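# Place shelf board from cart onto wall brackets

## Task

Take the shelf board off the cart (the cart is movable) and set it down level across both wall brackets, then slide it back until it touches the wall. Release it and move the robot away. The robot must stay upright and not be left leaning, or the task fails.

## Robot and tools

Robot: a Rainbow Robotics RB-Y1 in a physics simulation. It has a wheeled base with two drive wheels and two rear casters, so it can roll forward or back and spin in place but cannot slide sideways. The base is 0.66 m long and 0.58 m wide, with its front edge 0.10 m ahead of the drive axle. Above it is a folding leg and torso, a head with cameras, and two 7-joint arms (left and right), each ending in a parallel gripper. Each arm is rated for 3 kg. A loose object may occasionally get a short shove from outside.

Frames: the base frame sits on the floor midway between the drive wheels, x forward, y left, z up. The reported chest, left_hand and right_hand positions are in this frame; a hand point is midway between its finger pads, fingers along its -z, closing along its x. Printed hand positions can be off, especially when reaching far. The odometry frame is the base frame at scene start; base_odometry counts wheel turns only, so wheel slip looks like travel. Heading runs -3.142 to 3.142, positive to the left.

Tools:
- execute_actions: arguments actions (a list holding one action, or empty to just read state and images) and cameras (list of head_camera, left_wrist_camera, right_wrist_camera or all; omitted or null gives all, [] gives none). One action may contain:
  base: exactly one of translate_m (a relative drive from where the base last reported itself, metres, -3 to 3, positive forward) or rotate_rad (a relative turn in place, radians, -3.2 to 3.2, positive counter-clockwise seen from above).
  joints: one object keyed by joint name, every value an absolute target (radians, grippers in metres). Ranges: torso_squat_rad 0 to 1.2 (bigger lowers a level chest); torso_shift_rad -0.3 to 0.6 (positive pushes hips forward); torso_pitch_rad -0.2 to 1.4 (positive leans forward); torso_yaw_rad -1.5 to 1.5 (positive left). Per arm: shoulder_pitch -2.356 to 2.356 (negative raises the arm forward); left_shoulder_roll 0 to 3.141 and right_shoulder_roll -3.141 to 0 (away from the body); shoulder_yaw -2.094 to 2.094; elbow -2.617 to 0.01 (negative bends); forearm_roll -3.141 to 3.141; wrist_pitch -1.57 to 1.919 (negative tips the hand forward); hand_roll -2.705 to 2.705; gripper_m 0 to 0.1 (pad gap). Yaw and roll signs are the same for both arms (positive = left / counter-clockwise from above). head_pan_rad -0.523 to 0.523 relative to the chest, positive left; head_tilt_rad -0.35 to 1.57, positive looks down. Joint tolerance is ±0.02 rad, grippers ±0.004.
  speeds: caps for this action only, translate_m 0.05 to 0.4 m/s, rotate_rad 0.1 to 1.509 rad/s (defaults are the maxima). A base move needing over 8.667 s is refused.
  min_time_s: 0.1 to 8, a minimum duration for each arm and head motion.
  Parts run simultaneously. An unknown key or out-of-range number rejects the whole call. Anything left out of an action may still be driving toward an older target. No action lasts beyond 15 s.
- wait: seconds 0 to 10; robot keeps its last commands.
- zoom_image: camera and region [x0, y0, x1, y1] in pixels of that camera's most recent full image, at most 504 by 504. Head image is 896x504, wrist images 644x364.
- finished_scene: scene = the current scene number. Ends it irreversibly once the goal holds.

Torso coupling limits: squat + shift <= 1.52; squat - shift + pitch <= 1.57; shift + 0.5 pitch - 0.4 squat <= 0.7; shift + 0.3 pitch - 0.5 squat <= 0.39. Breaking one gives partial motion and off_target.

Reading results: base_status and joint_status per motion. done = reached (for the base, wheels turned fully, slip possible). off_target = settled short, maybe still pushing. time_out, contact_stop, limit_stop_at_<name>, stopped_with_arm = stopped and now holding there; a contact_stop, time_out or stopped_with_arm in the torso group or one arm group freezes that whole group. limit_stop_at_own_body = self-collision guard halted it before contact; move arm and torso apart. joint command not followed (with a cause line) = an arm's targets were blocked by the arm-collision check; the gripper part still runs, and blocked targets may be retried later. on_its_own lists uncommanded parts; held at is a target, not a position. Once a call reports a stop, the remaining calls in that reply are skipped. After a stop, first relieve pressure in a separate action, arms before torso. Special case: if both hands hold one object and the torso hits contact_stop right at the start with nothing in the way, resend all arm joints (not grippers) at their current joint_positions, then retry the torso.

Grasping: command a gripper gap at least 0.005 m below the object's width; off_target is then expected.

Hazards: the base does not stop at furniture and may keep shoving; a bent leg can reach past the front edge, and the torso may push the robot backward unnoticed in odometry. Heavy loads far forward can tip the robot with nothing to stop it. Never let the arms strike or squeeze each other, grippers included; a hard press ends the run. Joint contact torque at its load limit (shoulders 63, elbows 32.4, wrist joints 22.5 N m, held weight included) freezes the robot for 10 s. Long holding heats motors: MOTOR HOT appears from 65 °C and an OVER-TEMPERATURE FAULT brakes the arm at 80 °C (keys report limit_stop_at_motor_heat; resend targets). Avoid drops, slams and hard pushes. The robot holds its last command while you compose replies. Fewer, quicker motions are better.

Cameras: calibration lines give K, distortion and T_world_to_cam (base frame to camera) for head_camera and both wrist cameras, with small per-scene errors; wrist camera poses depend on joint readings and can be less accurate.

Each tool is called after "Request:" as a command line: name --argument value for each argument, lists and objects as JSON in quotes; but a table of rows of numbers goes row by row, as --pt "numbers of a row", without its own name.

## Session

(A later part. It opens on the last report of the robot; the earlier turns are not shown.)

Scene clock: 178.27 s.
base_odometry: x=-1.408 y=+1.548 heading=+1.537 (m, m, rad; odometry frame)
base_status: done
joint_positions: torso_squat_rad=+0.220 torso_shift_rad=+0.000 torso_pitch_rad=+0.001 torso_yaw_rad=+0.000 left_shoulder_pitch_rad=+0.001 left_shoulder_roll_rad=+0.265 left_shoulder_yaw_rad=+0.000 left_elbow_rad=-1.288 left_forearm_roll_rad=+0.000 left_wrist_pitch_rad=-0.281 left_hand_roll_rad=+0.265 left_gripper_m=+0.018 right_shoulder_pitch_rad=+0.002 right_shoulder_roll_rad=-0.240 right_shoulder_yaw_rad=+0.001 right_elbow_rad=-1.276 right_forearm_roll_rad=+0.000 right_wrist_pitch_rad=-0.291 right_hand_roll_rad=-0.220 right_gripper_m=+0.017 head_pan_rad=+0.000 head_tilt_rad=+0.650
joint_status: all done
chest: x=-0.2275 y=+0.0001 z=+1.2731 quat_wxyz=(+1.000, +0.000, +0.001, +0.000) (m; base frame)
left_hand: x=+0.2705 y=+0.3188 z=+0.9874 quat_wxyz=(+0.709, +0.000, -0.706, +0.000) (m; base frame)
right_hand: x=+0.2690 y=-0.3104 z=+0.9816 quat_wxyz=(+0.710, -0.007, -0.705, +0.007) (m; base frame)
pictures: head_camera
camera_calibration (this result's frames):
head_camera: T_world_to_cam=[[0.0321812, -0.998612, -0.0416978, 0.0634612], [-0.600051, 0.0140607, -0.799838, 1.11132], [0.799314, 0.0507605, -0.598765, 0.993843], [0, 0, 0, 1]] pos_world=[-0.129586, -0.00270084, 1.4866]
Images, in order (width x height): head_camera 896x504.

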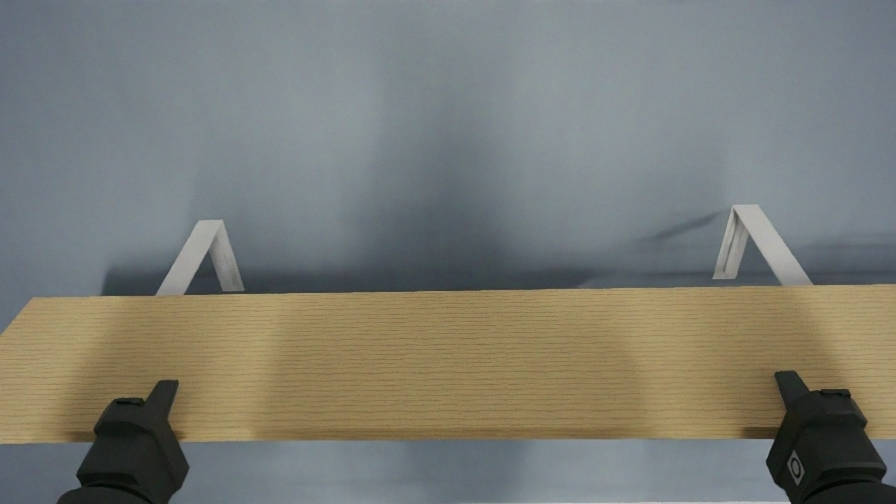

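Request:
execute_actions --actions '[{"base":{"translate_m":0.23},"joints":{"head_tilt_rad":0.8,"torso_yaw_rad":0.01,"torso_squat_rad":0.28}}]' --cameras '[]'

Request:
execute_actions --actions '[{"joints":{"torso_squat_rad":0.385}}]' --cameras '["head_camera"]'

Request:
zoom_image --camera "head_camera" --region '[696, 150, 896, 210]'

Request:
zoom_image --camera "head_camera" --region '[0, 170, 200, 230]'

Scene clock: 194.83 s.
base_odometry: x=-1.400 y=+1.778 heading=+1.537 (m, m, rad; odometry frame)
base_status: done
joint_positions: torso_squat_rad=+0.280 torso_shift_rad=+0.000 torso_pitch_rad=+0.001 torso_yaw_rad=+0.010 left_shoulder_pitch_rad=+0.001 left_shoulder_roll_rad=+0.265 left_shoulder_yaw_rad=+0.000 left_elbow_rad=-1.288 left_forearm_roll_rad=+0.000 left_wrist_pitch_rad=-0.281 left_hand_roll_rad=+0.265 left_gripper_m=+0.018 right_shoulder_pitch_rad=+0.002 right_shoulder_roll_rad=-0.240 right_shoulder_yaw_rad=+0.001 right_elbow_rad=-1.276 right_forearm_roll_rad=+0.000 right_wrist_pitch_rad=-0.291 right_hand_roll_rad=-0.220 right_gripper_m=+0.017 head_pan_rad=+0.000 head_tilt_rad=+0.800
joint_status: all done
chest: x=-0.2275 y=+0.0001 z=+1.2627 quat_wxyz=(+1.000, +0.000, +0.001, +0.005) (m; base frame)
left_hand: x=+0.2674 y=+0.3237 z=+0.9770 quat_wxyz=(+0.709, +0.003, -0.706, +0.004) (m; base frame)
right_hand: x=+0.2720 y=-0.3055 z=+0.9713 quat_wxyz=(+0.709, -0.004, -0.705, +0.010) (m; base frame)
pictures: none
No camera images: the call's "cameras" was empty. Leave "cameras" out to get every camera's image.

Scene clock: 195.97 s.
base_odometry: x=-1.400 y=+1.778 heading=+1.537 (m, m, rad; odometry frame)
base_status: not commanded
joint_positions: torso_squat_rad=+0.385 torso_shift_rad=+0.000 torso_pitch_rad=+0.001 torso_yaw_rad=+0.010 left_shoulder_pitch_rad=+0.001 left_shoulder_roll_rad=+0.265 left_shoulder_yaw_rad=+0.000 left_elbow_rad=-1.288 left_forearm_roll_rad=+0.000 left_wrist_pitch_rad=-0.281 left_hand_roll_rad=+0.265 left_gripper_m=+0.018 right_shoulder_pitch_rad=+0.002 right_shoulder_roll_rad=-0.240 right_shoulder_yaw_rad=+0.001 right_elbow_rad=-1.276 right_forearm_roll_rad=+0.000 right_wrist_pitch_rad=-0.291 right_hand_roll_rad=-0.220 right_gripper_m=+0.017 head_pan_rad=+0.000 head_tilt_rad=+0.800
joint_status: all done
chest: x=-0.2277 y=+0.0001 z=+1.2387 quat_wxyz=(+1.000, +0.000, +0.000, +0.005) (m; base frame)
left_hand: x=+0.2673 y=+0.3237 z=+0.9532 quat_wxyz=(+0.709, +0.003, -0.706, +0.004) (m; base frame)
right_hand: x=+0.2720 y=-0.3055 z=+0.9474 quat_wxyz=(+0.709, -0.004, -0.705, +0.010) (m; base frame)
pictures: head_camera
camera_calibration (this result's frames):
head_camera: T_world_to_cam=[[0.035425, -0.998312, -0.0460349, 0.0691589], [-0.712751, 0.00705072, -0.701382, 0.918903], [0.700522, 0.0576579, -0.711298, 1.11502], [0, 0, 0, 1]] pos_world=[-0.1286, -0.00172681, 1.4408]
Images, in order (width x height): head_camera 896x504.

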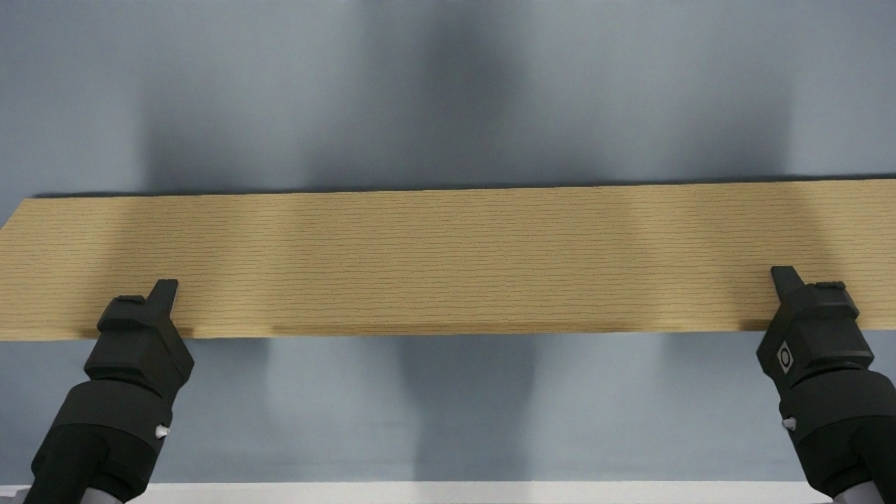

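Region (696, 150, 896, 210) of head_camera's 896x504 image, scaled by 2.520, with more detail than that image has; it fills the top 151 rows of this view, and the rest is white.

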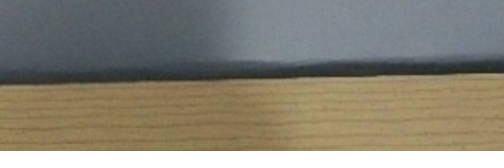

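Region (0, 170, 200, 230) of head_camera's 896x504 image, scaled by 2.520, with more detail than that image has; it fills the top 151 rows of this view, and the rest is white.

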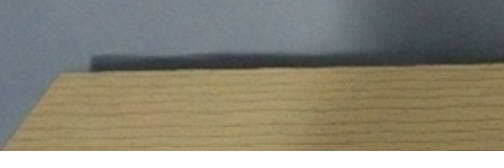

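Gap is roughly even (~2.5 cm). Lower a bit and advance.

Request:
execute_actions --actions '[{"base":{"translate_m":0.018},"joints":{"torso_squat_rad":0.412},"speeds":{"translate_m":0.05}}]' --cameras '["head_camera"]'

Request:
zoom_image --camera "head_camera" --region '[696, 150, 896, 210]'

Request:
zoom_image --camera "head_camera" --region '[0, 170, 200, 230]'

Scene clock: 202.80 s.
base_odometry: x=-1.399 y=+1.796 heading=+1.537 (m, m, rad; odometry frame)
base_status: done
joint_positions: torso_squat_rad=+0.412 torso_shift_rad=+0.000 torso_pitch_rad=+0.001 torso_yaw_rad=+0.010 left_shoulder_pitch_rad=+0.001 left_shoulder_roll_rad=+0.265 left_shoulder_yaw_rad=+0.000 left_elbow_rad=-1.288 left_forearm_roll_rad=+0.000 left_wrist_pitch_rad=-0.281 left_hand_roll_rad=+0.265 left_gripper_m=+0.018 right_shoulder_pitch_rad=+0.002 right_shoulder_roll_rad=-0.240 right_shoulder_yaw_rad=+0.001 right_elbow_rad=-1.276 right_forearm_roll_rad=+0.000 right_wrist_pitch_rad=-0.291 right_hand_roll_rad=-0.220 right_gripper_m=+0.017 head_pan_rad=+0.000 head_tilt_rad=+0.800
joint_status: all done
chest: x=-0.2276 y=+0.0001 z=+1.2314 quat_wxyz=(+1.000, +0.000, +0.001, +0.005) (m; base frame)
left_hand: x=+0.2673 y=+0.3237 z=+0.9458 quat_wxyz=(+0.709, +0.003, -0.706, +0.004) (m; base frame)
right_hand: x=+0.2720 y=-0.3055 z=+0.9400 quat_wxyz=(+0.709, -0.004, -0.705, +0.010) (m; base frame)
pictures: head_camera
camera_calibration (this result's frames):
head_camera: T_world_to_cam=[[0.0354179, -0.998311, -0.0460406, 0.0688243], [-0.712861, 0.00705076, -0.70127, 0.913654], [0.70041, 0.057658, -0.711408, 1.10987], [0, 0, 0, 1]] pos_world=[-0.128494, -0.00172679, 1.43346]
Images, in order (width x height): head_camera 896x504.

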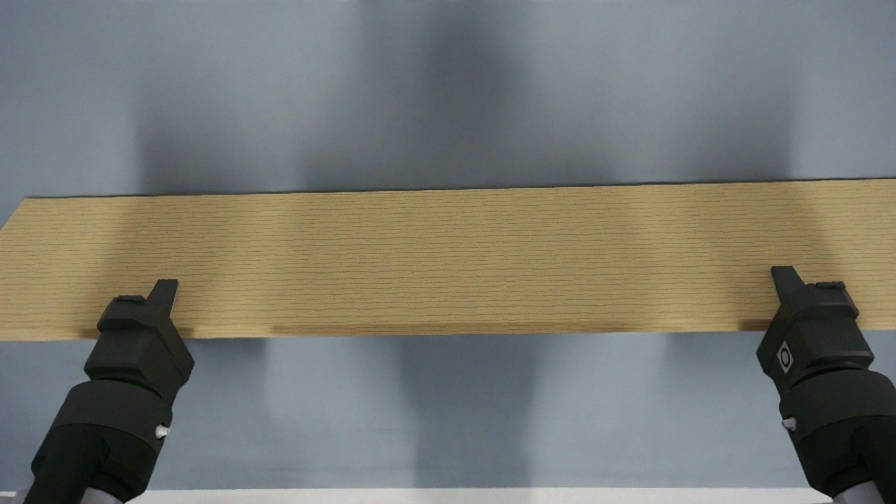

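Region (696, 150, 896, 210) of head_camera's 896x504 image, scaled by 2.520, with more detail than that image has; it fills the top 151 rows of this view, and the rest is white.

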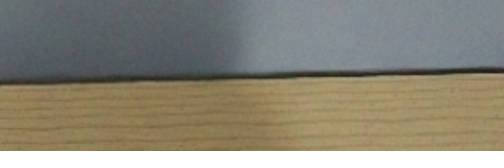

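Region (0, 170, 200, 230) of head_camera's 896x504 image, scaled by 2.520, with more detail than that image has; it fills the top 151 rows of this view, and the rest is white.

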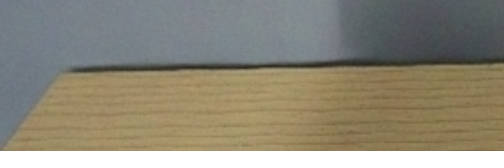

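Request:
execute_actions --actions '[{"base":{"translate_m":0.008},"joints":{"torso_squat_rad":0.436},"speeds":{"translate_m":0.05}}]' --cameras '["head_camera"]'

Request:
zoom_image --camera "head_camera" --region '[696, 150, 896, 210]'

Request:
zoom_image --camera "head_camera" --region '[0, 170, 200, 230]'

Scene clock: 209.70 s.
base_odometry: x=-1.399 y=+1.804 heading=+1.537 (m, m, rad; odometry frame)
base_status: done
joint_positions: torso_squat_rad=+0.436 torso_shift_rad=+0.000 torso_pitch_rad=+0.000 torso_yaw_rad=+0.010 left_shoulder_pitch_rad=+0.001 left_shoulder_roll_rad=+0.265 left_shoulder_yaw_rad=+0.000 left_elbow_rad=-1.288 left_forearm_roll_rad=+0.000 left_wrist_pitch_rad=-0.281 left_hand_roll_rad=+0.265 left_gripper_m=+0.018 right_shoulder_pitch_rad=+0.001 right_shoulder_roll_rad=-0.240 right_shoulder_yaw_rad=+0.000 right_elbow_rad=-1.278 right_forearm_roll_rad=+0.000 right_wrist_pitch_rad=-0.292 right_hand_roll_rad=-0.220 right_gripper_m=+0.017 head_pan_rad=+0.000 head_tilt_rad=+0.800
joint_status: all done
chest: x=-0.2280 y=+0.0001 z=+1.2244 quat_wxyz=(+1.000, +0.000, +0.000, +0.005) (m; base frame)
left_hand: x=+0.2673 y=+0.3237 z=+0.9396 quat_wxyz=(+0.708, +0.003, -0.706, +0.004) (m; base frame)
right_hand: x=+0.2725 y=-0.3053 z=+0.9351 quat_wxyz=(+0.708, -0.004, -0.706, +0.010) (m; base frame)
pictures: head_camera
camera_calibration (this result's frames):
head_camera: T_world_to_cam=[[0.0354611, -0.998316, -0.0459054, 0.0684036], [-0.71235, 0.00696693, -0.70179, 0.909274], [0.700928, 0.057587, -0.710904, 1.1047], [0, 0, 0, 1]] pos_world=[-0.129021, -0.00166284, 1.4266]
Images, in order (width x height): head_camera 896x504.

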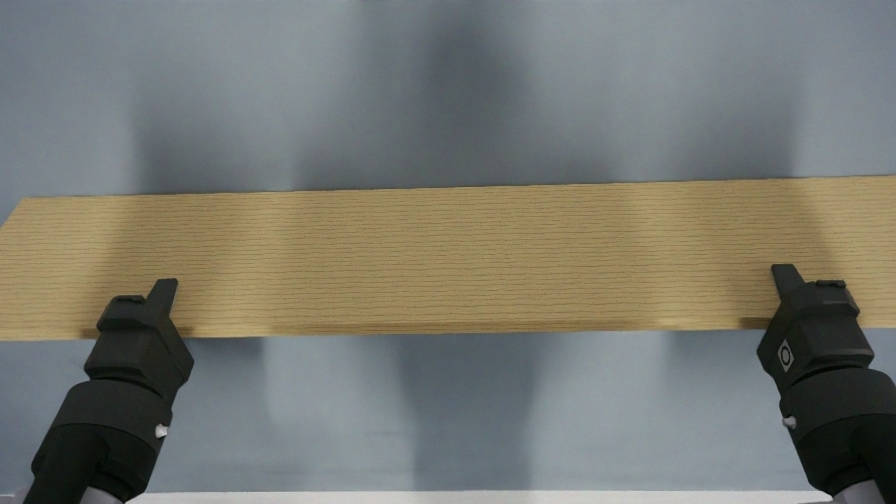

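Region (696, 150, 896, 210) of head_camera's 896x504 image, scaled by 2.520, with more detail than that image has; it fills the top 151 rows of this view, and the rest is white.

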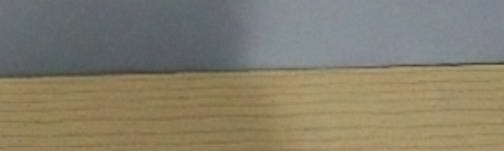

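Region (0, 170, 200, 230) of head_camera's 896x504 image, scaled by 2.520, with more detail than that image has; it fills the top 151 rows of this view, and the rest is white.

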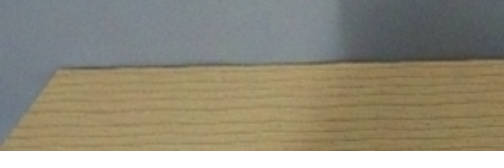

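Seated, with about 2 mm left. A final nudge, then release.

Request:
execute_actions --actions '[{"base":{"translate_m":0.003},"speeds":{"translate_m":0.05}}]' --cameras '[]'

Request:
execute_actions --actions '[{"joints":{"left_gripper_m":0.045,"right_gripper_m":0.045}}]' --cameras '["head_camera"]'

Request:
execute_actions --actions '[{"base":{"translate_m":-0.55},"joints":{"head_tilt_rad":0.45}}]'

Scene clock: 215.17 s.
base_odometry: x=-1.399 y=+1.807 heading=+1.537 (m, m, rad; odometry frame)
base_status: done
joint_positions: torso_squat_rad=+0.436 torso_shift_rad=+0.000 torso_pitch_rad=+0.001 torso_yaw_rad=+0.010 left_shoulder_pitch_rad=+0.000 left_shoulder_roll_rad=+0.265 left_shoulder_yaw_rad=+0.000 left_elbow_rad=-1.288 left_forearm_roll_rad=+0.000 left_wrist_pitch_rad=-0.281 left_hand_roll_rad=+0.265 left_gripper_m=+0.018 right_shoulder_pitch_rad=+0.000 right_shoulder_roll_rad=-0.240 right_shoulder_yaw_rad=+0.000 right_elbow_rad=-1.278 right_forearm_roll_rad=+0.000 right_wrist_pitch_rad=-0.292 right_hand_roll_rad=-0.220 right_gripper_m=+0.017 head_pan_rad=+0.000 head_tilt_rad=+0.800
joint_status: not commanded
chest: x=-0.2279 y=+0.0001 z=+1.2244 quat_wxyz=(+1.000, +0.000, +0.000, +0.005) (m; base frame)
left_hand: x=+0.2674 y=+0.3237 z=+0.9397 quat_wxyz=(+0.708, +0.003, -0.706, +0.004) (m; base frame)
right_hand: x=+0.2726 y=-0.3052 z=+0.9353 quat_wxyz=(+0.708, -0.004, -0.706, +0.011) (m; base frame)
pictures: none
No camera images: the call's "cameras" was empty. Leave "cameras" out to get every camera's image.

Scene clock: 216.10 s.
base_odometry: x=-1.399 y=+1.807 heading=+1.537 (m, m, rad; odometry frame)
base_status: not commanded
joint_positions: torso_squat_rad=+0.436 torso_shift_rad=+0.000 torso_pitch_rad=+0.000 torso_yaw_rad=+0.010 left_shoulder_pitch_rad=+0.000 left_shoulder_roll_rad=+0.265 left_shoulder_yaw_rad=+0.000 left_elbow_rad=-1.289 left_forearm_roll_rad=+0.000 left_wrist_pitch_rad=-0.281 left_hand_roll_rad=+0.265 left_gripper_m=+0.045 right_shoulder_pitch_rad=+0.000 right_shoulder_roll_rad=-0.240 right_shoulder_yaw_rad=+0.000 right_elbow_rad=-1.278 right_forearm_roll_rad=+0.000 right_wrist_pitch_rad=-0.292 right_hand_roll_rad=-0.220 right_gripper_m=+0.045 head_pan_rad=+0.000 head_tilt_rad=+0.800
joint_status: all done
chest: x=-0.2279 y=+0.0001 z=+1.2244 quat_wxyz=(+1.000, +0.000, +0.000, +0.005) (m; base frame)
left_hand: x=+0.2675 y=+0.3236 z=+0.9400 quat_wxyz=(+0.708, +0.003, -0.707, +0.004) (m; base frame)
right_hand: x=+0.2726 y=-0.3052 z=+0.9353 quat_wxyz=(+0.708, -0.004, -0.707, +0.011) (m; base frame)
pictures: head_camera
camera_calibration (this result's frames):
head_camera: T_world_to_cam=[[0.0354602, -0.998316, -0.045909, 0.0684067], [-0.71241, 0.00696523, -0.701729, 0.909214], [0.700867, 0.0575895, -0.710963, 1.10474], [0, 0, 0, 1]] pos_world=[-0.12897, -0.00166288, 1.42659]
Images, in order (width x height): head_camera 896x504.

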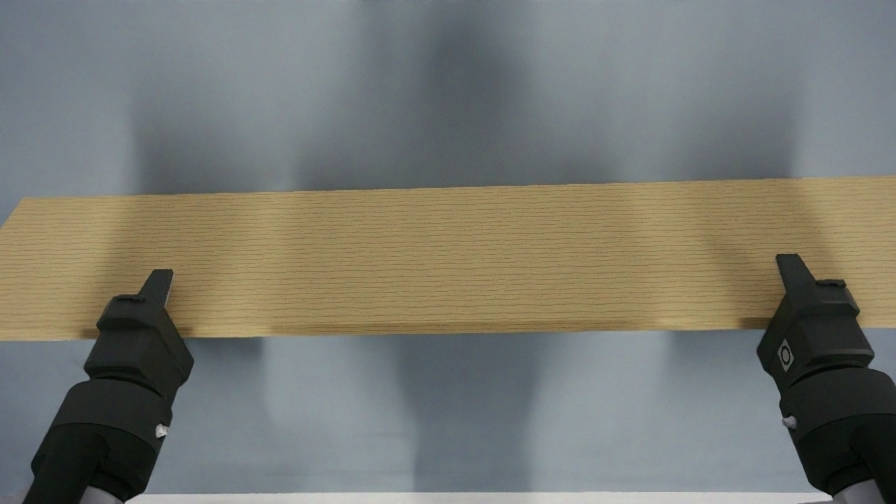

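Scene clock: 219.33 s.
base_odometry: x=-1.418 y=+1.258 heading=+1.536 (m, m, rad; odometry frame)
base_status: done
joint_positions: torso_squat_rad=+0.436 torso_shift_rad=+0.000 torso_pitch_rad=+0.000 torso_yaw_rad=+0.010 left_shoulder_pitch_rad=+0.000 left_shoulder_roll_rad=+0.265 left_shoulder_yaw_rad=+0.000 left_elbow_rad=-1.289 left_forearm_roll_rad=+0.000 left_wrist_pitch_rad=-0.281 left_hand_roll_rad=+0.265 left_gripper_m=+0.045 right_shoulder_pitch_rad=+0.000 right_shoulder_roll_rad=-0.240 right_shoulder_yaw_rad=+0.000 right_elbow_rad=-1.278 right_forearm_roll_rad=+0.000 right_wrist_pitch_rad=-0.292 right_hand_roll_rad=-0.220 right_gripper_m=+0.045 head_pan_rad=+0.000 head_tilt_rad=+0.450
joint_status: all done
chest: x=-0.2281 y=+0.0001 z=+1.2244 quat_wxyz=(+1.000, +0.000, +0.000, +0.005) (m; base frame)
left_hand: x=+0.2676 y=+0.3236 z=+0.9403 quat_wxyz=(+0.707, +0.003, -0.707, +0.004) (m; base frame)
right_hand: x=+0.2726 y=-0.3052 z=+0.9355 quat_wxyz=(+0.707, -0.004, -0.707, +0.011) (m; base frame)
pictures: head_camera, left_wrist_camera, right_wrist_camera
camera_calibration (this result's frames):
head_camera: T_world_to_cam=[[0.0497868, -0.99817, -0.0343278, 0.0548662], [-0.428433, 0.00970343, -0.903522, 1.25505], [0.902201, 0.0596906, -0.427165, 0.742058], [0, 0, 0, 1]] pos_world=[-0.134515, -0.00170641, 1.45283]
left_wrist_camera: T_world_to_cam=[[-0.0196589, -0.00520631, 0.999793, -0.935631], [-0.608731, -0.793214, -0.0161, 0.464847], [0.793133, -0.608921, 0.0124244, 0.0588175], [0, 0, 0, 1]] pos_world=[0.217923, 0.399667, 0.942191]
right_wrist_camera: T_world_to_cam=[[-0.00952478, -0.0714387, -0.9974, 0.90759], [-0.634236, 0.771572, -0.0492071, 0.485149], [0.77308, 0.632118, -0.0526581, 0.112974], [0, 0, 0, 1]] pos_world=[0.229006, -0.380903, 0.935051]
Images, in order (width x height): head_camera 896x504, left_wrist_camera 644x364, right_wrist_camera 644x364.

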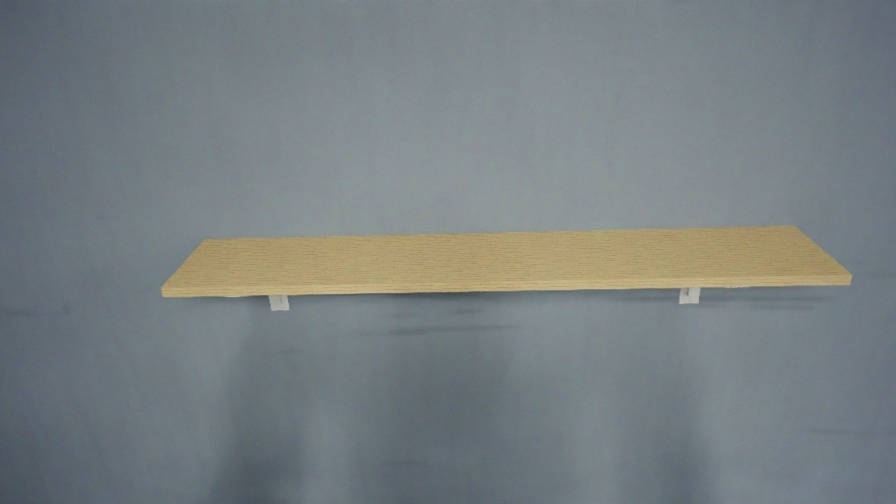

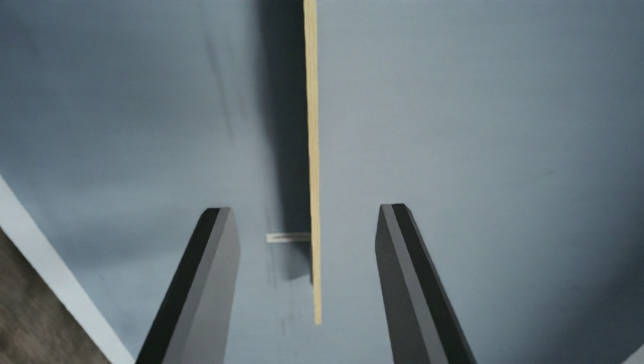

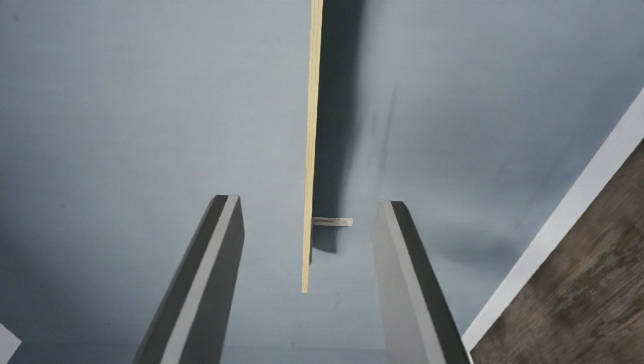

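Request:
finished_scene --scene 2

The scene is finished: the task was done.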